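# Reorient a wooden block in the upturned robot hand

## Task

The wooden block starts resting loose on the palm of the upturned hand. Rotate it using only that hand until its orientation in the hand matches the two goal pictures. The hand includes the wrist camera, its post and the arm's last link. The task fails if the block contacts anything else or leaves the hand. To finish, keep the block still for a moment in the palm or fingers, clear of the wrist, camera and post. The palm must face directly upward, and no hand motor may show "moving" or "overload" or be accumulating toward a shutdown; a motor that was off from the start is ignored. Then declare the task done.

## Robot and tools

Robot: one UR-type six-joint arm carrying a four-digit right hand (LEAP-style) with index, middle, ring and thumb. It has 16 hinge motors, a wrist camera on a post, and a fixed mast on the palm side of the wrist (x +0.05 to +0.10, z -0.16 to -0.11, y up to +0.06 m in hand axes). The cameras are cam_high, cam_low and cam_wrist, each 504x504.

Frames. Scene frame: origin on the table top below the arm base, +z up, +y to the left when looking along +x. Hand point: a point in front of the palm where the thumb tip meets the index and middle tips in a pinch. Its axes are +z out along straightened fingers, +x across the palm away from the thumb, and +y out of the palm face. The palm surface sits at y = -0.062 m. "Palm facing straight up" means hand +y points along scene +z. Fingertips are grippy rubber; the rest of the hand is slippery.

execute_actions {"actions": [...], "pictures": bool}. The list holds at most one item:
- Empty list: only returns the current state.
- Wait, {"steps": n}: n up to 300. Control steps are 1/30 s each and are counted from the previous result, so reply time is part of them.
- Action, {"rows": [...], "steps": n}: 1 to 15 rows, n up to 15 (default 15). Each row is used for one step, and the last row repeats to fill out the steps.

A row is one flat list of 24 numbers, each in [-1, 1], in this order:
- dx, dy, dz, rx, ry, rz: an offset of the hand point's target. It is expressed in the hand point's own axes and measured from the pose in the latest result that shows it. Before any such result, and for later calls in the same reply, it is measured from the pose at action start. Every row uses that same base, not the previous row. 1.0 equals 0.6 m for position or 180 degrees for rotation. rx, ry, rz form a single rotation vector. All-zero offsets do not mean "hold": they drive the hand back to the base pose.
- 16 absolute hinge goals: index_mcp, index_abd, index_pip, index_dip, then middle and ring in the same pattern, then thumb_cmc, thumb_axl, thumb_mcp, thumb_ipl. Each value maps linearly between the hinge's two stops. Brackets give degrees at +1 and -1, then the straight value:
  - Finger _mcp (-18, +128; +0.75): moving toward -1 curls the finger into the palm.
  - _abd (-60, +60; 0.00): moving toward -1 swings the finger sideways away from the thumb.
  - _pip (-29, +108; +0.58) and _dip (-21, +117; +0.70): moving toward -1 bends these joints.
  - thumb_cmc (-20, +120; +0.71): moving toward -1 brings the thumb from beside the palm round in front of it.
  - thumb_axl (-27, +140; +0.68): rolls the thumb about its own length.
  - thumb_mcp (-69, +109; +0.23) and thumb_ipl (-77, +108; +0.17): bend the thumb. With axl straight they bend toward +z. With axl at -0.40 they bend the same way cmc toward -1 swings.
- current_limit: -1 to +1 maps to 0 to 550 mA (floor 11 mA). It caps force and also speed; well below 0, a finger may fail to lift.
- speed: the set-point moves at (speed+1)/2 of 5.9 rad/s.
- Start values are current_limit +0.4 and speed -0.6. These two persist until changed.

Limits on motion. The commanded pose is clipped each step to within 100 mm and 16 degrees of the measured pose. Arm motion trails commands by about 0.17 s. After an action the arm only finishes moving to the last clipped pose, so check the result and send the remainder.

move {target, speed, stop_force}: target is one 24-number row, with offsets measured as above. The path is straight, lasts 0.5 to 10 s, and takes the shorter rotation. speed is in m/s, from 0.002 to 0.5 (default 0.25); rotation is capped at twice that in rad/s. stop_force is optional, 9 to 40 N, and ends the path on resistance along the target direction. Use it only when moving slowly and not rotating, and omit it when backing away from contact. The hand numbers are sent at the start. The result adds a move: line:
- done: at rest near the target.
- off_target, moving, held.
- contact: stop_force ended the path.
- fault.
limits=paced means the pose was clipped; limits=held means some steps were blocked. A distance to the target is also given.

wait {seconds 0-10}: lets time pass with no new command. zoom_image {camera, region [x0,y0,x1,y1] px, at most 504x504}: enlarges part of a camera's latest image. show_instructions: shows the goal reference images. read_manual: licence texts only. finished_scene {scene}: ends the scene irreversibly and grades it.

Result lines:
- State: end_effector_position (m), end_effector_quat_wxyz, velocities, joint positions, and Wrist force/torque along hand axes (noisy, offset, saturates near 50 N).
- Hand readings, one entry per motor in motor order: hand_goal, hand_measured, hand_current_ma (positive pushes toward -1), and hand_state. hand_state is moving, goal, blocked (at rest away from the goal and pressing) or overload.
- hand_current_limit and hand_speed.
- HELD marks steps the clearance check blocked. "pose unreachable" means the sent pose was altered or blocked. "Hand target" is the pose now being driven toward.
- MOTOR HOT appears at 70 °C; OVER-TEMPERATURE FAULT at 85 °C.

Gripping. A finger presses only while its goal lies past the object's surface. Resending hand_goal keeps a grip; resending hand_measured loosens it. Gear friction can keep some grip even after the goal is lowered.

Avoid:
- Motor overload: 495 mA or more accumulates, and 5 s of it shuts the motor down for 10 s, dropping whatever it holds.
- Torque faults: wrist joints are limited to 24.9 N m and the others to 133 N m.
- Any force of 150 N or more on the arm; either fault stops the arm for 10 s and discards the rest of the call.
- Fast or hard contacts, and the block touching anything outside the hand, falling, or being knocked off the table.
- Hitting things with the mast.

Occasional brief disturbances may push the block. Hand commands sent during an arm stop are lost.

Each tool is called as a command line: name --argument value for each argument, lists and objects as JSON in quotes; but a table of rows of numbers goes row by row, as --pt "numbers of a row", without its own name.

Reference images:

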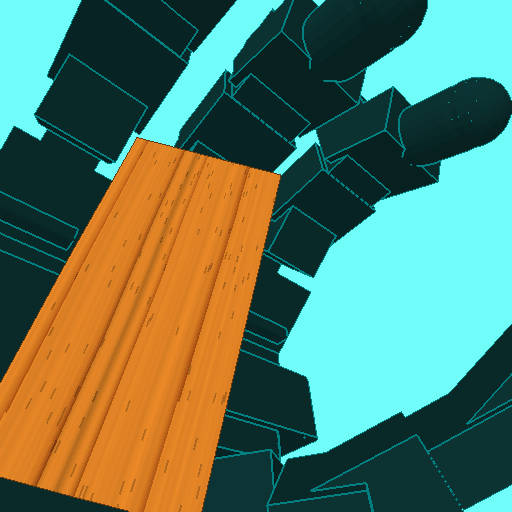

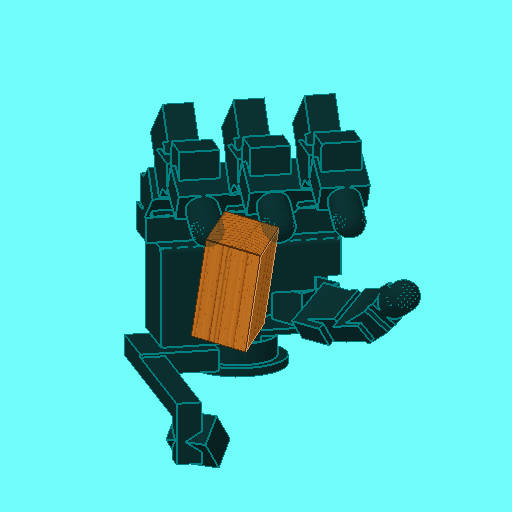

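## Session

execute_actions --actions '[]'

Scene clock: 0.00 s of 4800.00 s.
end_effector_position=(+0.6050, +0.0579, +0.4979) hand_goal=(+0.046, +0.000, -0.008, +0.280, +0.046, +0.000, -0.008, +0.280, +0.046, +0.000, -0.008, +0.280, -0.104, +0.266, +0.032, -0.018) hand_measured=(+0.062, +0.000, -0.006, +0.282, +0.064, +0.000, -0.006, +0.282, +0.062, +0.000, -0.006, +0.282, -0.092, +0.270, +0.034, -0.016) hand_current_ma=(+83, +0, +14, +13, +95, +0, +15, +12, +87, +0, +14, +12, +65, +25, +11, +11) hand_state=(goal, goal, goal, goal, goal, goal, goal, goal, goal, goal, goal, goal, goal, goal, goal, goal) hand_current_limit=0.40 hand_speed=-0.60 end_effector_quat_wxyz=(+0.497, +0.474, +0.524, +0.504) end_effector_velocity=(-0.000, +0.000, +0.000) end_effector_angular_velocity=(-0.001, -0.001, +0.000)
Joint positions: [-0.141 -1.174  2.234 -4.202 -1.323 -0.043]
Joint velocities: [ 0.    -0.     0.    -0.001 -0.    -0.001]
Motor temperatures (°C, as the motors report them): [29 28 28 36 35 33]
Wrist force (N, on the end effector, along its own x y z axes, offset not removed): no reading
Wrist torque (N m, same axes, about the end effector's origin, offset not removed): no reading
Hand target: +0.605, +0.058, +0.498; +0.497, +0.474, +0.524, +0.504

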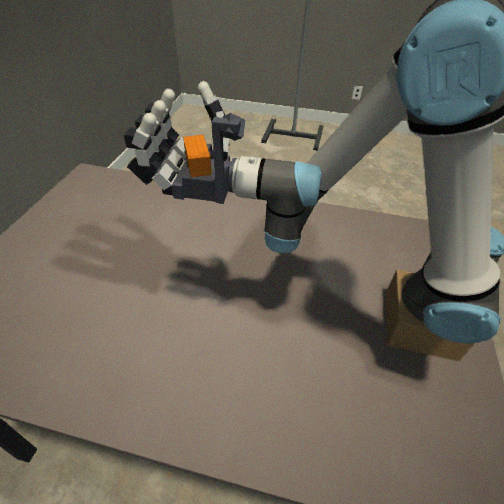

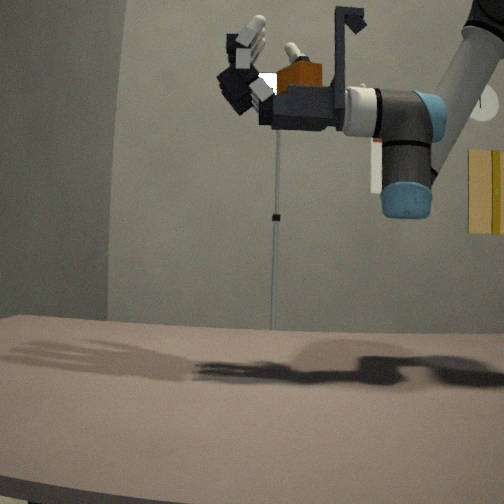

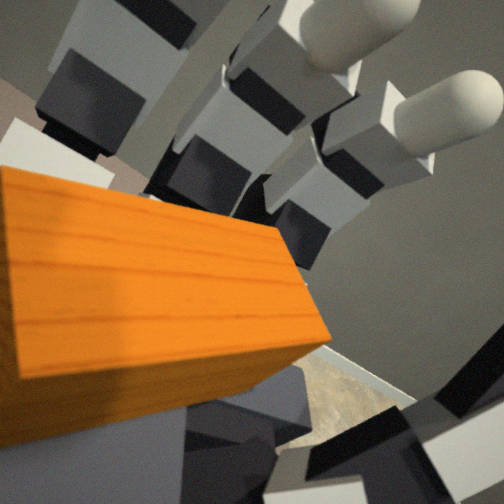

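zoom_image --camera "cam_high" --region '[110,70,270,210]'

zoom_image --camera "cam_low" --region '[200,0,400,140]'

Region (110, 70, 270, 210) of cam_high's 504x504 image, scaled by 3.150, with more detail than that image has; it fills the top 441 rows of this view, and the rest is white.

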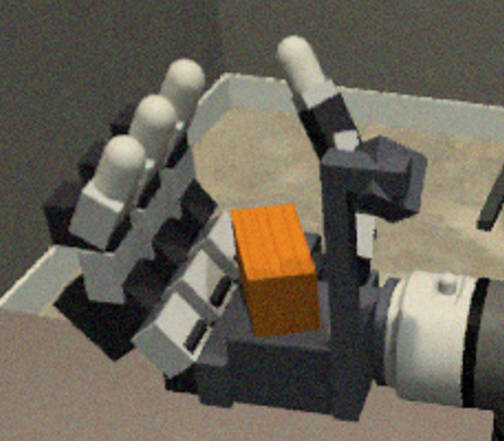

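Region (200, 0, 400, 140) of cam_low's 504x504 image, scaled by 2.520, with more detail than that image has; it fills the top 353 rows of this view, and the rest is white.

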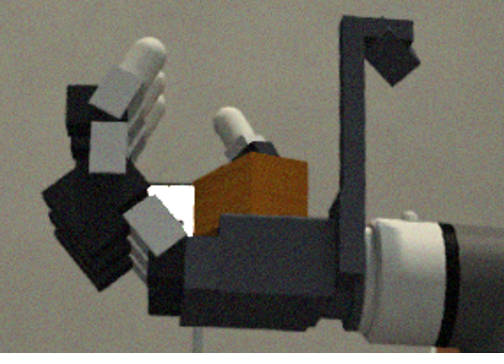

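move --target '[0,0,0,0,0,0,0.4,0,-0.2,0.28,0.4,0,-0.2,0.28,0.15,0,-0.8,-0.4,-0.5,0.68,0.3,0.17,0.4,-0.6]'

move --target '[0,0,0,0,0,0,0.4,0,-0.2,0.28,0.4,0,-0.2,0.28,-0.15,-0.2,-0.75,-0.2,-0.75,0.68,-0.3,0.17,0.4,-0.75]'

zoom_image --camera "cam_high" --region '[110,70,270,210]'

Scene clock: 27.47 s of 4800.00 s.
end_effector_position=(+0.6050, +0.0579, +0.4979) hand_goal=(+0.400, +0.000, -0.200, +0.280, +0.400, +0.000, -0.200, +0.280, +0.150, +0.000, -0.800, -0.400, -0.500, +0.680, +0.300, +0.170) hand_measured=(+0.406, +0.000, -0.196, +0.282, +0.408, +0.000, -0.196, +0.282, +0.154, +0.000, -0.800, -0.398, -0.496, +0.678, +0.298, +0.168) hand_current_ma=(+36, +0, +17, +13, +41, +0, +19, +12, +24, +0, +2, +11, +23, -14, -10, -12) hand_state=(goal, goal, goal, goal, goal, goal, goal, goal, goal, goal, goal, goal, goal, goal, goal, goal) hand_current_limit=0.40 hand_speed=-0.60 end_effector_quat_wxyz=(+0.497, +0.474, +0.524, +0.504) end_effector_velocity=(+0.000, +0.000, -0.001) end_effector_angular_velocity=(+0.000, +0.002, +0.001)
Joint positions: [-0.141 -1.174  2.234 -4.202 -1.323 -0.043]
Joint velocities: [ 0.001  0.     0.001  0.001  0.    -0.   ]
Motor temperatures (°C, as the motors report them): [29 28 28 36 35 33]
Wrist force (N, on the end effector, along its own x y z axes, offset not removed): [-2.4 -2.3 0.4]
Wrist torque (N m, same axes, about the end effector's origin, offset not removed): [-0.46 0.08 -0.20]
Hand target: +0.605, +0.058, +0.498; +0.497, +0.474, +0.524, +0.504
Off the commanded pose: 0.000 m, 0 deg.
After step 90, 23.37 s passed at rest.
move: done

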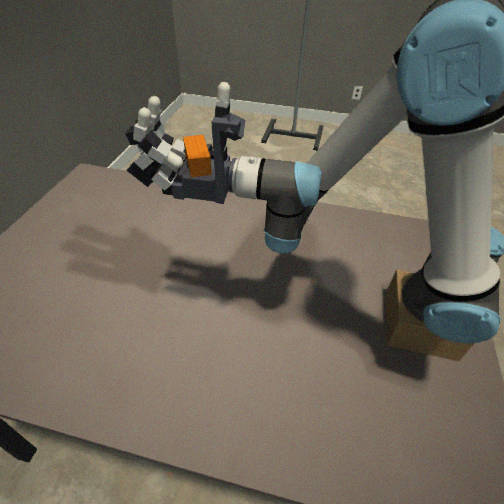

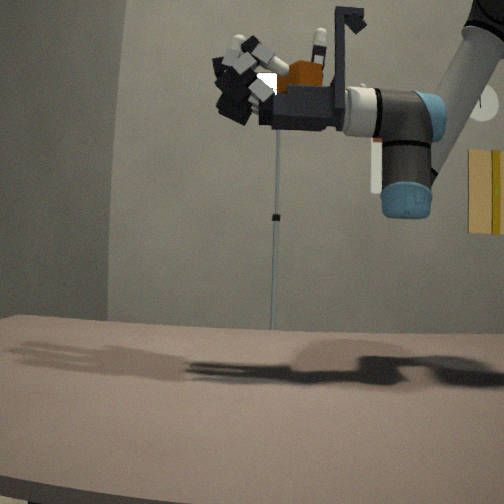

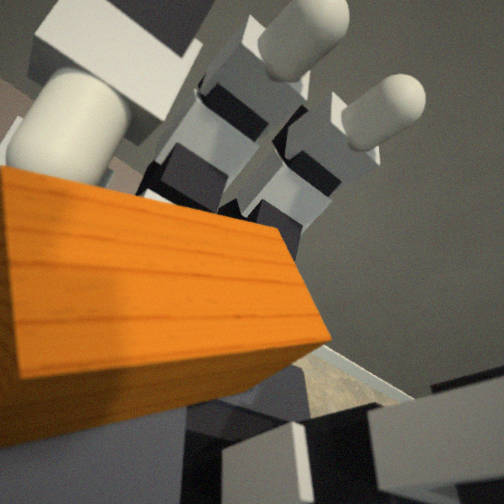

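Scene clock: 29.00 s of 4800.00 s.
end_effector_position=(+0.6050, +0.0579, +0.4979) hand_goal=(+0.400, +0.000, -0.200, +0.280, +0.400, +0.000, -0.200, +0.280, -0.150, -0.200, -0.750, -0.200, -0.750, +0.680, -0.300, +0.170) hand_measured=(+0.406, +0.000, -0.196, +0.282, +0.408, +0.000, -0.196, +0.282, -0.142, -0.196, -0.750, -0.202, -0.730, +0.684, -0.290, +0.168) hand_current_ma=(+36, +0, +17, +13, +41, +0, +19, +12, +43, +17, -4, -5, +103, +26, +70, -12) hand_state=(goal, goal, goal, goal, goal, goal, goal, goal, goal, goal, goal, goal, goal, goal, goal, goal) hand_current_limit=0.40 hand_speed=-0.75 end_effector_quat_wxyz=(+0.497, +0.474, +0.524, +0.504) end_effector_velocity=(+0.000, -0.000, +0.000) end_effector_angular_velocity=(-0.001, -0.001, -0.001)
Joint positions: [-0.141 -1.174  2.234 -4.202 -1.323 -0.043]
Joint velocities: [-0.    -0.    -0.001 -0.    -0.    -0.   ]
Motor temperatures (°C, as the motors report them): [29 28 28 36 35 33]
Wrist force (N, on the end effector, along its own x y z axes, offset not removed): [-0.3 -1.5 -1.6]
Wrist torque (N m, same axes, about the end effector's origin, offset not removed): [-0.21 -0.11 -0.02]
Hand target: +0.605, +0.058, +0.498; +0.497, +0.474, +0.524, +0.504
Off the commanded pose: 0.000 m, 0 deg.
move: done

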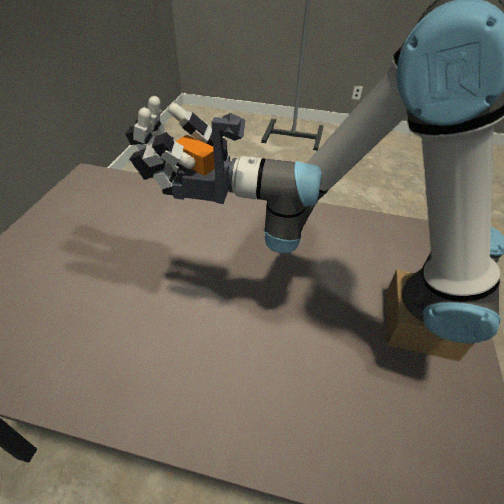

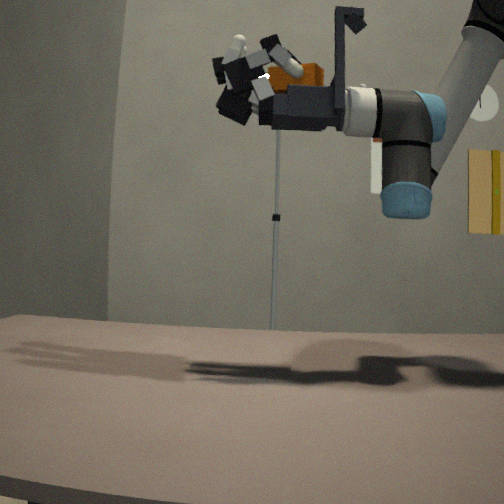

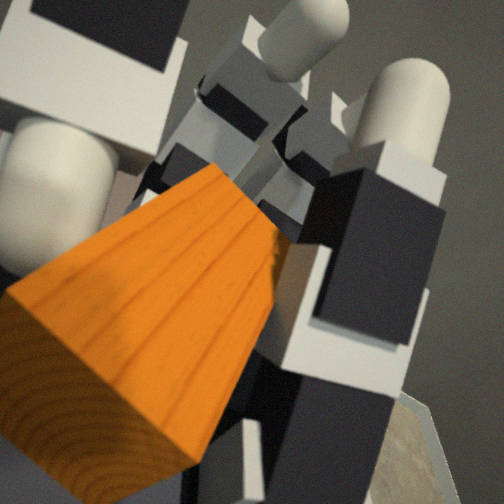

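Region (110, 70, 270, 210) of cam_high's 504x504 image, scaled by 3.150, with more detail than that image has; it fills the top 441 rows of this view, and the rest is white.

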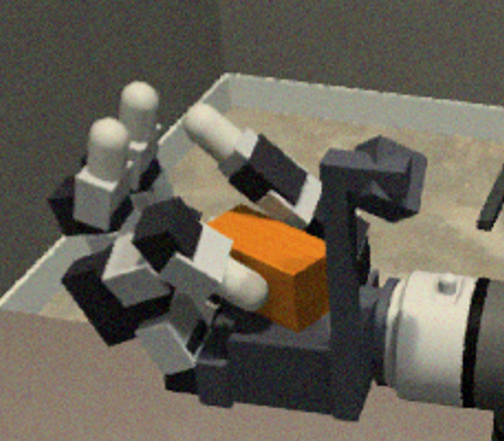

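move --target '[0,0,0,0,0,0,0.7,0,-0.2,0.28,0.7,0,-0.3,0.28,-0.3,-0.1,-0.6,-0.1,-0.45,0.68,-0.7,0.17,0.4,-0.7]'

move --target '[0,0,0,0,0,0,0.7,0,-0.2,0.28,0.7,0,-0.3,0.28,-0.3,-0.1,-0.6,-0.1,-0.9,0.4,-0.75,0.17,0.4,-0.7]'

zoom_image --camera "cam_high" --region '[110,70,270,210]'

Scene clock: 50.30 s of 4800.00 s.
end_effector_position=(+0.6050, +0.0579, +0.4979) hand_goal=(+0.700, +0.000, -0.200, +0.280, +0.700, +0.000, -0.300, +0.280, -0.300, -0.100, -0.600, -0.100, -0.450, +0.680, -0.700, +0.170) hand_measured=(+0.708, +0.000, -0.196, +0.282, +0.710, +0.000, -0.294, +0.282, -0.296, -0.104, -0.608, -0.104, -0.452, +0.682, -0.704, +0.168) hand_current_ma=(+44, +0, +16, +13, +49, +0, +26, +12, +26, -19, -44, -21, -8, +9, -24, -12) hand_state=(goal, goal, goal, goal, goal, goal, goal, goal, goal, goal, goal, goal, goal, goal, goal, goal) hand_current_limit=0.40 hand_speed=-0.70 end_effector_quat_wxyz=(+0.497, +0.474, +0.524, +0.504) end_effector_velocity=(-0.000, +0.000, +0.001) end_effector_angular_velocity=(-0.001, -0.001, -0.000)
Joint positions: [-0.141 -1.174  2.234 -4.202 -1.323 -0.043]
Joint velocities: [-0.    -0.    -0.001 -0.    -0.    -0.   ]
Motor temperatures (°C, as the motors report them): [29 28 28 36 35 33]
Wrist force (N, on the end effector, along its own x y z axes, offset not removed): [0.7 -1.1 -0.9]
Wrist torque (N m, same axes, about the end effector's origin, offset not removed): [-0.15 -0.26 0.09]
Hand target: +0.605, +0.058, +0.498; +0.497, +0.474, +0.524, +0.504
Off the commanded pose: 0.000 m, 0 deg.
After step 90, 17.33 s passed at rest.
move: done

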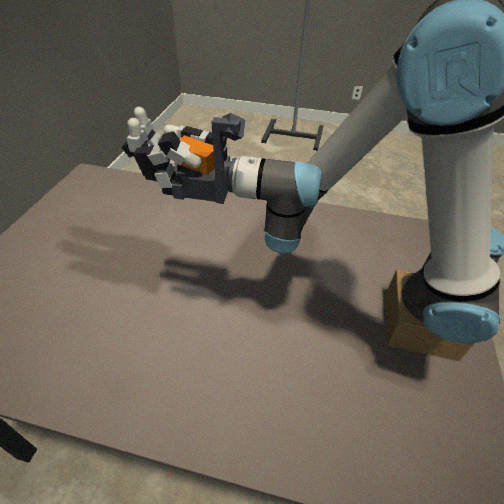

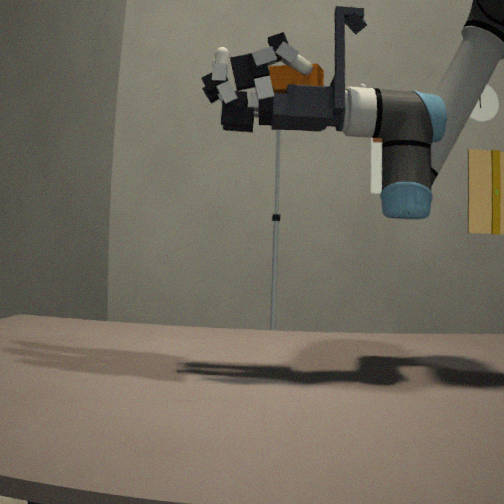

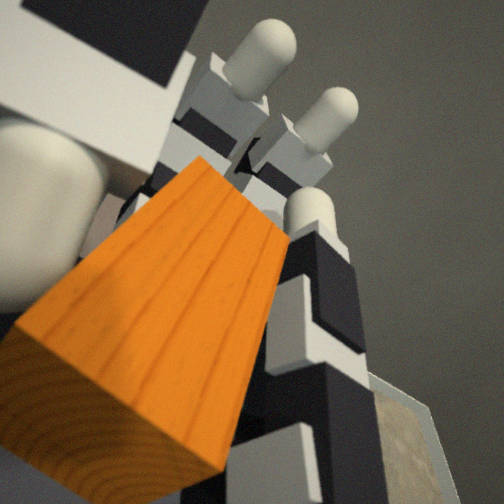

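Scene clock: 50.87 s of 4800.00 s.
end_effector_position=(+0.6050, +0.0579, +0.4979) hand_goal=(+0.700, +0.000, -0.200, +0.280, +0.700, +0.000, -0.300, +0.280, -0.300, -0.100, -0.600, -0.100, -0.900, +0.400, -0.750, +0.170) hand_measured=(+0.708, +0.000, -0.196, +0.282, +0.710, +0.000, -0.294, +0.282, -0.300, -0.104, -0.600, -0.100, -0.640, +0.528, -0.752, +0.168) hand_current_ma=(+44, +0, +16, +13, +49, +0, +26, +12, +0, -18, +2, -4, +385, +385, -13, -12) hand_state=(goal, goal, goal, goal, goal, goal, goal, goal, goal, goal, goal, goal, blocked, blocked, goal, goal) hand_current_limit=0.40 hand_speed=-0.70 end_effector_quat_wxyz=(+0.497, +0.474, +0.524, +0.504) end_effector_velocity=(-0.000, -0.000, +0.001) end_effector_angular_velocity=(-0.001, -0.003, -0.000)
Joint positions: [-0.141 -1.174  2.234 -4.202 -1.323 -0.043]
Joint velocities: [-0.    -0.001 -0.001 -0.001 -0.    -0.   ]
Motor temperatures (°C, as the motors report them): [29 28 28 36 35 33]
Wrist force (N, on the end effector, along its own x y z axes, offset not removed): [-1.1 -0.3 -1.4]
Wrist torque (N m, same axes, about the end effector's origin, offset not removed): [0.06 0.00 0.01]
Hand target: +0.605, +0.058, +0.498; +0.497, +0.474, +0.524, +0.504
Off the commanded pose: 0.000 m, 0 deg.
move: done

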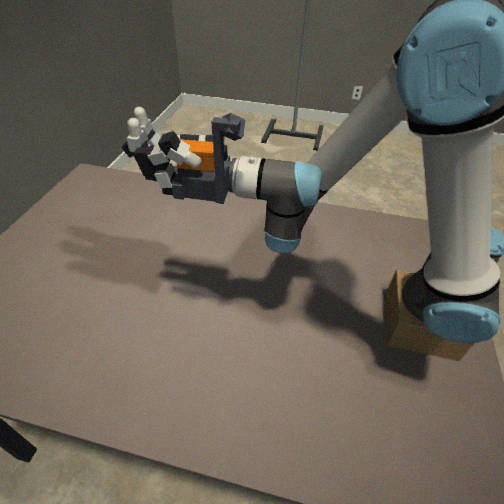

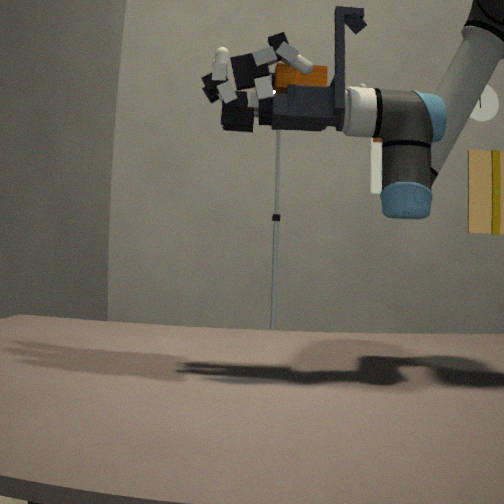

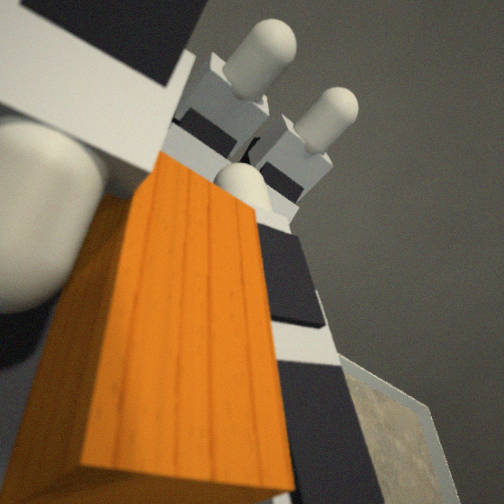

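Region (110, 70, 270, 210) of cam_high's 504x504 image, scaled by 3.150, with more detail than that image has; it fills the top 441 rows of this view, and the rest is white.

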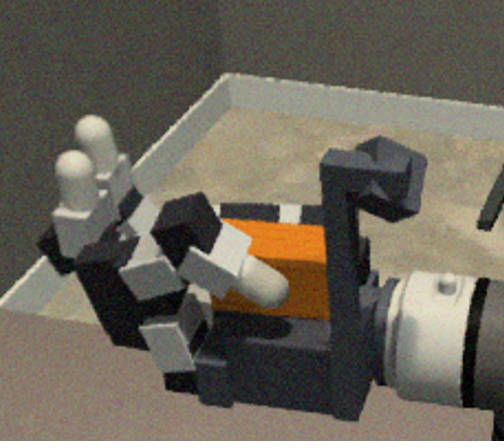

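move --target '[0,0,0,0,0,0,0.6,0,-0.6,0.28,0.6,0,-0.6,0.28,0.6,0,-0.6,0.28,-1,0.66,-0.75,0.17,0.4,-0.6]'

move --target '[0,0,0,0.13,0,0,0.6,0,-0.6,0.28,0.6,0,-0.6,0.28,0.6,0,-0.6,0.28,-0.85,0.68,-0.75,0.17,0.4,-0.6]' --speed 0.15

Scene clock: 61.83 s of 4800.00 s.
end_effector_position=(+0.6050, +0.0579, +0.4979) hand_goal=(+0.600, +0.000, -0.600, +0.280, +0.600, +0.000, -0.600, +0.280, +0.600, +0.000, -0.600, +0.280, -1.000, +0.660, -0.750, +0.170) hand_measured=(+0.620, +0.000, -0.598, +0.282, +0.624, +0.000, -0.596, +0.282, +0.606, -0.004, -0.600, +0.276, -1.000, +0.654, -0.754, +0.168) hand_current_ma=(+112, +0, +14, +13, +128, +0, +16, +12, +36, -17, -3, -17, +5, -34, -23, -12) hand_state=(blocked, goal, goal, goal, blocked, goal, goal, goal, goal, goal, goal, goal, goal, goal, goal, goal) hand_current_limit=0.40 hand_speed=-0.60 end_effector_quat_wxyz=(+0.497, +0.474, +0.524, +0.504) end_effector_velocity=(-0.000, +0.000, +0.001) end_effector_angular_velocity=(-0.001, -0.002, -0.000)
Joint positions: [-0.141 -1.174  2.234 -4.202 -1.323 -0.043]
Joint velocities: [-0.    -0.001 -0.    -0.001 -0.    -0.   ]
Motor temperatures (°C, as the motors report them): [29 28 28 36 35 33]
Wrist force (N, on the end effector, along its own x y z axes, offset not removed): [-0.5 0.9 -1.1]
Wrist torque (N m, same axes, about the end effector's origin, offset not removed): [0.14 -0.15 0.04]
Hand target: +0.605, +0.058, +0.498; +0.497, +0.474, +0.524, +0.504
Off the commanded pose: 0.000 m, 0 deg.
After step 90, 6.70 s passed at rest.
move: done

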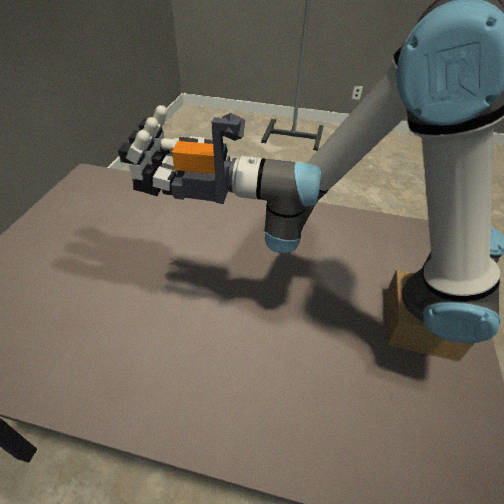

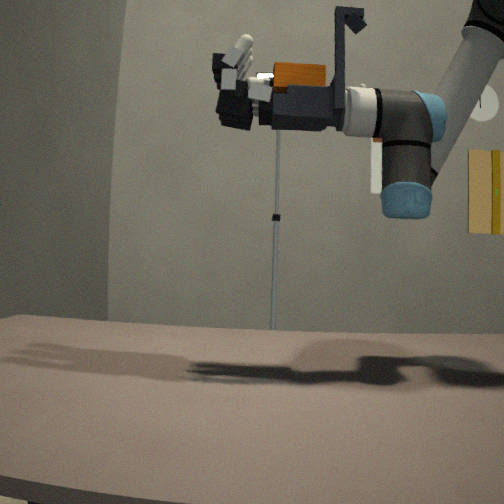

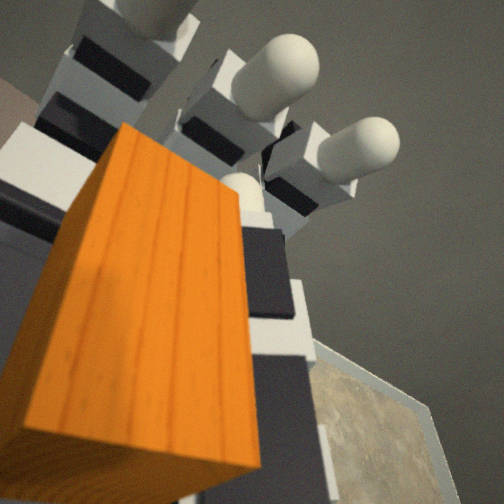

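Scene clock: 63.70 s of 4800.00 s.
end_effector_position=(+0.6047, +0.0580, +0.4976) hand_goal=(+0.600, +0.000, -0.600, +0.280, +0.600, +0.000, -0.600, +0.280, +0.600, +0.000, -0.600, +0.280, -0.850, +0.680, -0.750, +0.170) hand_measured=(+0.620, +0.000, -0.598, +0.282, +0.624, +0.000, -0.596, +0.282, +0.608, -0.004, -0.600, +0.278, -0.856, +0.674, -0.754, +0.168) hand_current_ma=(+112, +0, +14, +13, +128, +0, +16, +12, +41, -17, -3, -15, -30, -42, -23, -12) hand_state=(blocked, goal, goal, goal, blocked, goal, goal, goal, goal, goal, goal, goal, goal, goal, goal, goal) hand_current_limit=0.40 hand_speed=-0.60 end_effector_quat_wxyz=(+0.391, +0.565, +0.615, +0.387) end_effector_velocity=(+0.000, +0.001, -0.001) end_effector_angular_velocity=(-0.001, +0.020, +0.001)
Joint positions: [-0.139 -1.536  2.292 -3.484 -1.362 -0.138]
Joint velocities: [ 0.002 -0.013 -0.003  0.037 -0.002 -0.004]
Motor temperatures (°C, as the motors report them): [29 28 28 36 35 33]
Wrist force (N, on the end effector, along its own x y z axes, offset not removed): [-0.7 -0.6 0.5]
Wrist torque (N m, same axes, about the end effector's origin, offset not removed): [-0.15 -0.13 -0.04]
Hand target: +0.605, +0.058, +0.498; +0.390, +0.565, +0.615, +0.387
Off the commanded pose: 0.000 m, 0 deg.
move: done

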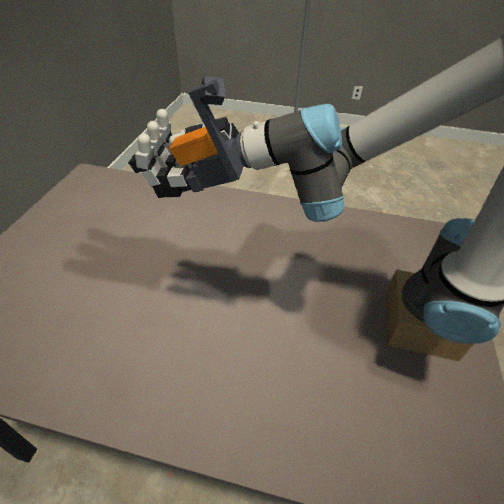

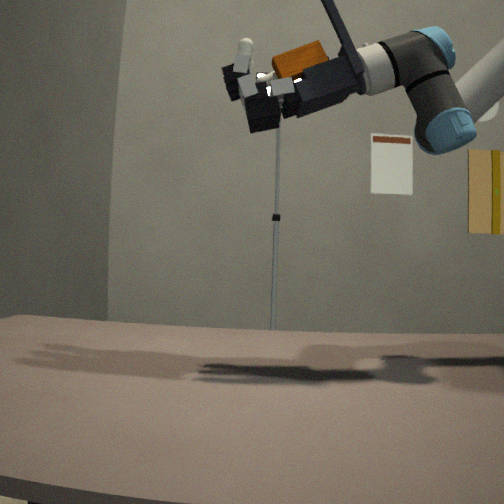

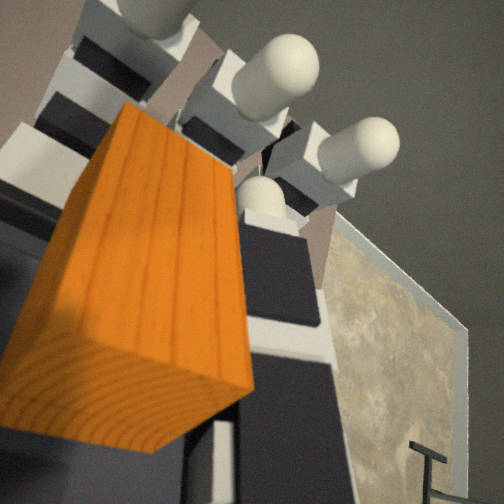

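Sliding. Now raise the middle knuckle under it.

move --target '[0,0,0,0.03,0,0,0.6,0,-0.6,0.28,0.66,0,-0.6,0.28,0.66,0,-0.6,0.28,-0.85,0.68,-0.75,0.17,0.4,-0.6]' --speed 0.15

move --target '[0,0,0,-0.06,0,0,0.6,0,-0.6,0.28,0.3,0,-0.2,0.28,0.66,0,-0.6,0.28,-0.85,0.68,-0.75,0.17,0.4,-0.8]' --speed 0.15

zoom_image --camera "cam_high" --region '[110,70,270,210]'

Scene clock: 69.73 s of 4800.00 s.
end_effector_position=(+0.6046, +0.0580, +0.4976) hand_goal=(+0.600, +0.000, -0.600, +0.280, +0.660, +0.000, -0.600, +0.280, +0.660, +0.000, -0.600, +0.280, -0.850, +0.680, -0.750, +0.170) hand_measured=(+0.620, +0.000, -0.598, +0.282, +0.668, +0.000, -0.596, +0.282, +0.668, -0.004, -0.600, +0.278, -0.856, +0.674, -0.754, +0.168) hand_current_ma=(+111, +0, +14, +13, +47, +0, +16, +12, +45, -17, -3, -14, -29, -41, -23, -12) hand_state=(blocked, goal, goal, goal, goal, goal, goal, goal, goal, goal, goal, goal, goal, goal, goal, goal) hand_current_limit=0.40 hand_speed=-0.60 end_effector_quat_wxyz=(+0.365, +0.582, +0.632, +0.359) end_effector_velocity=(-0.000, -0.000, -0.001) end_effector_angular_velocity=(-0.001, +0.017, -0.001)
Joint positions: [-0.135 -1.603  2.271 -3.302 -1.38  -0.154]
Joint velocities: [ 0.    -0.011 -0.004  0.031 -0.003 -0.003]
Motor temperatures (°C, as the motors report them): [29 28 28 36 35 33]
Wrist force (N, on the end effector, along its own x y z axes, offset not removed): [-0.4 -1.2 -0.3]
Wrist torque (N m, same axes, about the end effector's origin, offset not removed): [-0.08 -0.16 0.03]
Hand target: +0.605, +0.058, +0.498; +0.364, +0.582, +0.633, +0.358
Off the commanded pose: 0.000 m, 0 deg.
After step 90, 2.17 s passed at rest.
move: done

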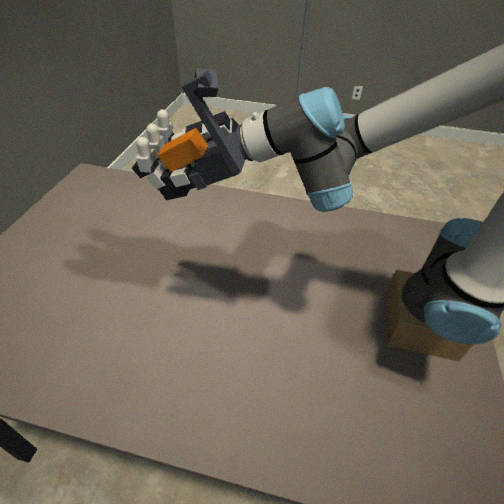

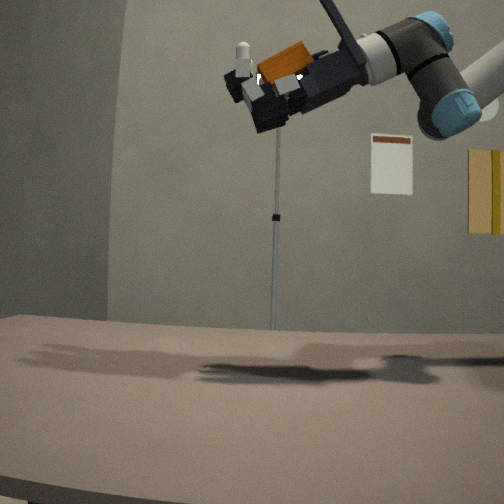

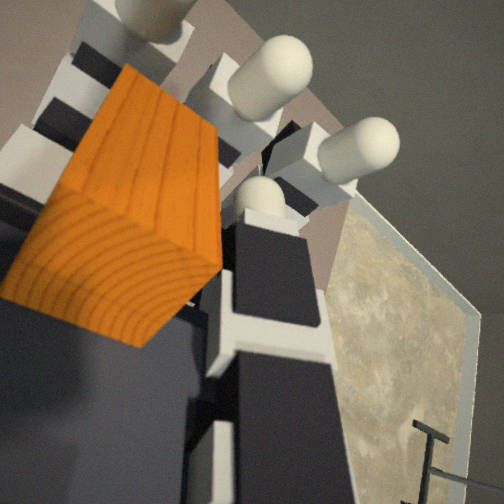

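Scene clock: 70.87 s of 4800.00 s.
end_effector_position=(+0.6046, +0.0580, +0.4975) hand_goal=(+0.600, +0.000, -0.600, +0.280, +0.300, +0.000, -0.200, +0.280, +0.660, +0.000, -0.600, +0.280, -0.850, +0.680, -0.750, +0.170) hand_measured=(+0.620, +0.000, -0.598, +0.282, +0.328, +0.000, -0.202, +0.282, +0.668, -0.004, -0.600, +0.278, -0.856, +0.674, -0.754, +0.168) hand_current_ma=(+111, +0, +14, +13, +149, +0, -9, +12, +46, -17, -3, -14, -29, -40, -23, -12) hand_state=(blocked, goal, goal, goal, blocked, goal, goal, goal, goal, goal, goal, goal, goal, goal, goal, goal) hand_current_limit=0.40 hand_speed=-0.80 end_effector_quat_wxyz=(+0.417, +0.546, +0.596, +0.416) end_effector_velocity=(+0.001, -0.000, +0.001) end_effector_angular_velocity=(+0.001, -0.018, +0.000)
Joint positions: [-0.142 -1.457  2.302 -3.667 -1.347 -0.118]
Joint velocities: [ 0.     0.016 -0.002 -0.032  0.001  0.004]
Motor temperatures (°C, as the motors report them): [29 28 28 36 35 33]
Wrist force (N, on the end effector, along its own x y z axes, offset not removed): [-2.3 -0.4 0.2]
Wrist torque (N m, same axes, about the end effector's origin, offset not removed): [-0.02 0.17 -0.13]
Hand target: +0.605, +0.058, +0.498; +0.418, +0.545, +0.596, +0.417
Off the commanded pose: 0.000 m, 0 deg.
move: done

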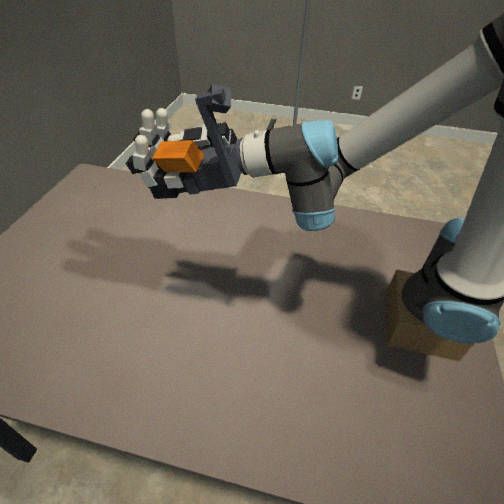

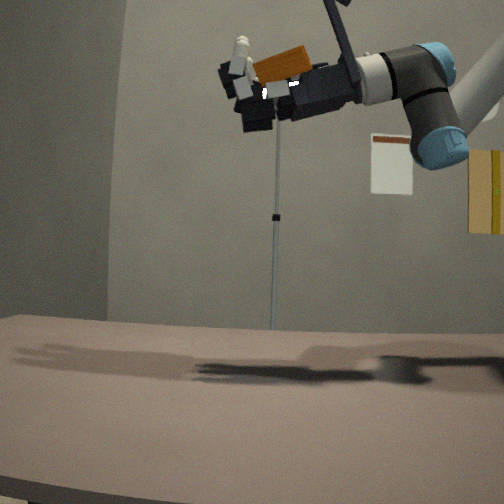

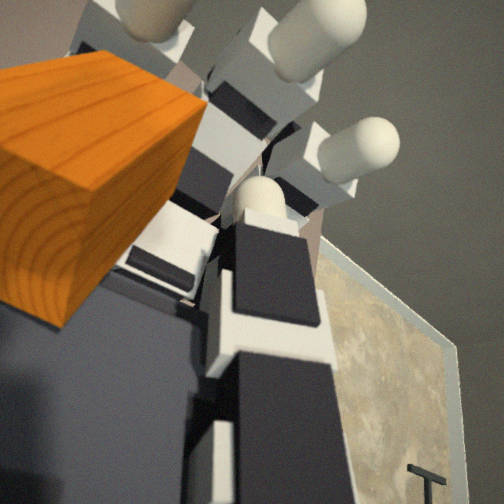

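Region (110, 70, 270, 210) of cam_high's 504x504 image, scaled by 3.150, with more detail than that image has; it fills the top 441 rows of this view, and the rest is white.

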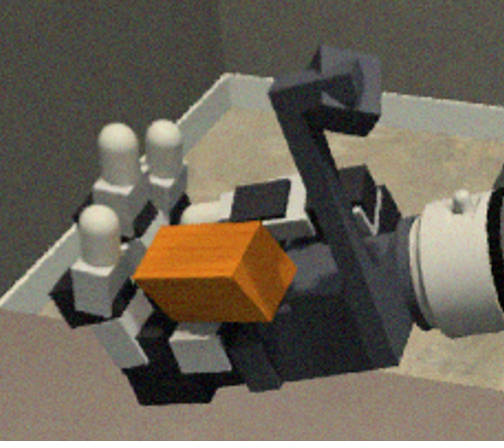

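move --target '[0,0,0,0,0,0.07,0.6,0,-0.6,0.28,0.2,0,-0.1,0.28,0.45,0,-0.4,0.1,-0.85,0.68,-0.75,0.17,0.4,-0.9]' --speed 0.15

zoom_image --camera "cam_high" --region '[110,70,270,210]'

Scene clock: 77.60 s of 4800.00 s.
end_effector_position=(+0.6045, +0.0580, +0.4975) hand_goal=(+0.600, +0.000, -0.600, +0.280, +0.200, +0.000, -0.100, +0.280, +0.450, +0.000, -0.400, +0.100, -0.850, +0.680, -0.750, +0.170) hand_measured=(+0.620, +0.000, -0.598, +0.282, +0.226, +0.000, -0.102, +0.282, +0.476, -0.004, -0.402, +0.102, -0.854, +0.676, -0.754, +0.168) hand_current_ma=(+111, +0, +14, +13, +141, +0, -9, +12, +143, -14, -9, +13, -19, -27, -23, -12) hand_state=(blocked, goal, goal, goal, blocked, goal, goal, goal, blocked, goal, goal, goal, goal, goal, goal, goal) hand_current_limit=0.40 hand_speed=-0.90 end_effector_quat_wxyz=(+0.369, +0.607, +0.533, +0.459) end_effector_velocity=(+0.000, -0.001, +0.001) end_effector_angular_velocity=(+0.015, -0.002, -0.007)
Joint positions: [-0.089 -1.459  2.282 -3.649 -1.397  0.116]
Joint velocities: [ 0.003 -0.001 -0.004  0.002 -0.005  0.017]
Motor temperatures (°C, as the motors report them): [29 28 28 36 35 33]
Wrist force (N, on the end effector, along its own x y z axes, offset not removed): [-1.7 -2.4 0.0]
Wrist torque (N m, same axes, about the end effector's origin, offset not removed): [-0.22 0.05 -0.09]
Hand target: +0.605, +0.058, +0.497; +0.369, +0.608, +0.533, +0.459
Off the commanded pose: 0.000 m, 0 deg.
After step 90, 2.53 s passed at rest.
move: done

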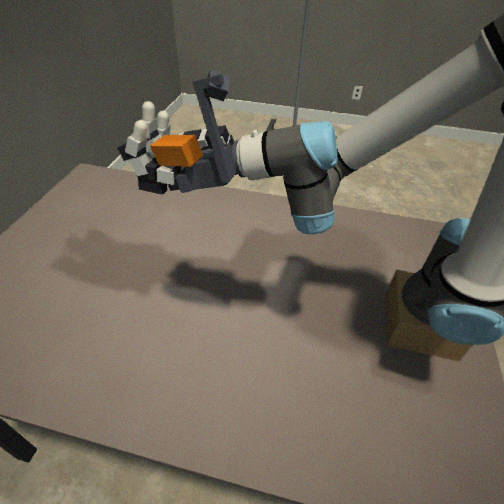

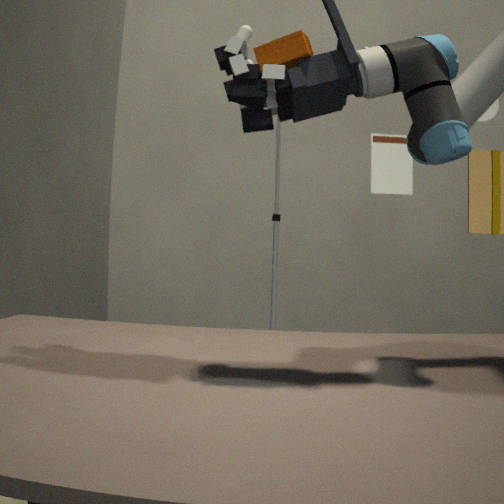

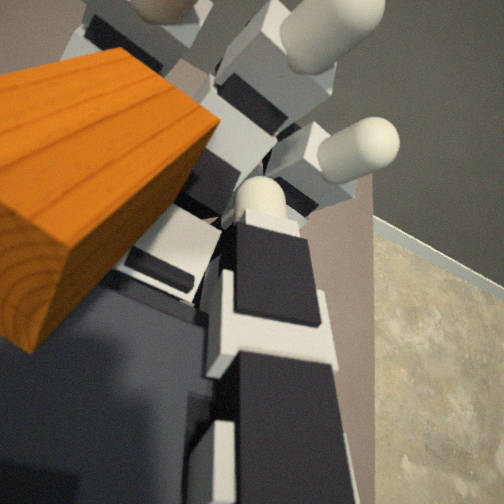

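Region (110, 70, 270, 210) of cam_high's 504x504 image, scaled by 3.150, with more detail than that image has; it fills the top 441 rows of this view, and the rest is white.

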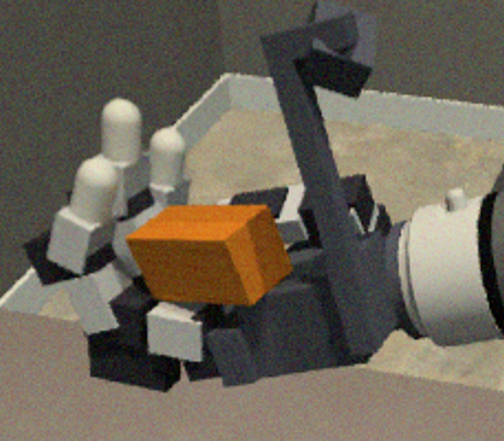

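move --target '[0,0,0,0.06,0,0.05,0.3,0,-0.2,0.28,0.5,0,0.25,-0.3,0.5,0,0.25,-0.3,-0.85,0.68,-0.6,0.17,0.4,-0.7]' --speed 0.15

zoom_image --camera "cam_high" --region '[100,70,260,210]'

Scene clock: 87.73 s of 4800.00 s.
end_effector_position=(+0.6044, +0.0580, +0.4974) hand_goal=(+0.300, +0.000, -0.200, +0.280, +0.500, +0.000, +0.250, -0.300, +0.500, +0.000, +0.250, -0.300, -0.850, +0.680, -0.600, +0.170) hand_measured=(+0.322, +0.000, -0.202, +0.282, +0.512, +0.000, +0.250, -0.298, +0.510, -0.002, +0.250, -0.298, -0.852, +0.678, -0.614, +0.168) hand_current_ma=(+122, +0, -5, +13, +59, +0, +0, +15, +55, -8, -1, +14, -12, -14, -91, -12) hand_state=(blocked, goal, goal, goal, goal, goal, goal, goal, goal, goal, goal, goal, goal, goal, goal, goal) hand_current_limit=0.40 hand_speed=-0.70 end_effector_quat_wxyz=(+0.274, +0.679, +0.525, +0.434) end_effector_velocity=(+0.000, +0.000, -0.001) end_effector_angular_velocity=(+0.008, +0.015, +0.000)
Joint positions: [-0.084 -1.605  2.239 -3.273 -1.369  0.24 ]
Joint velocities: [-0.    -0.008 -0.004  0.026  0.003  0.005]
Motor temperatures (°C, as the motors report them): [29 28 28 36 35 33]
Wrist force (N, on the end effector, along its own x y z axes, offset not removed): [-1.9 -1.6 -0.5]
Wrist torque (N m, same axes, about the end effector's origin, offset not removed): [-0.09 0.08 -0.07]
Hand target: +0.604, +0.058, +0.497; +0.274, +0.679, +0.525, +0.434
Off the commanded pose: 0.000 m, 0 deg.
After step 90, 5.80 s passed at rest.
move: done

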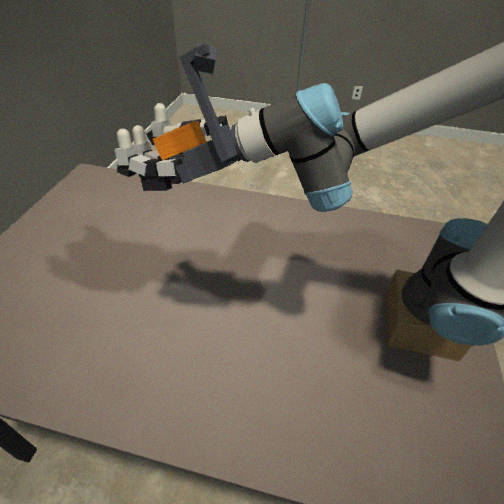

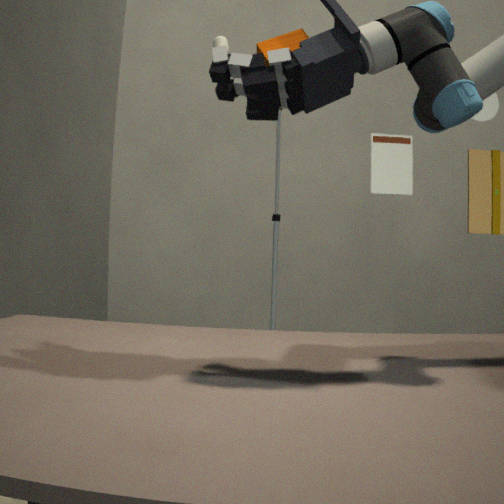

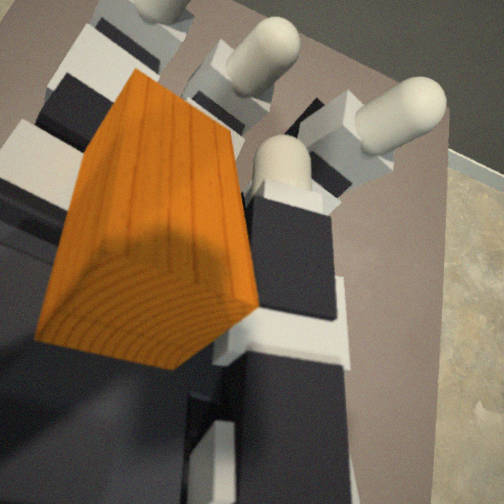

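Region (100, 70, 260, 210) of cam_high's 504x504 image, scaled by 3.150, with more detail than that image has; it fills the top 441 rows of this view, and the rest is white.

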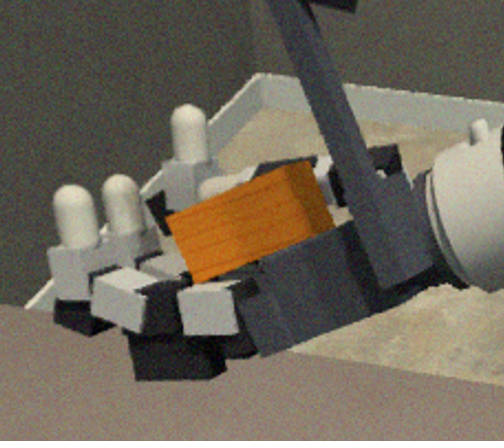

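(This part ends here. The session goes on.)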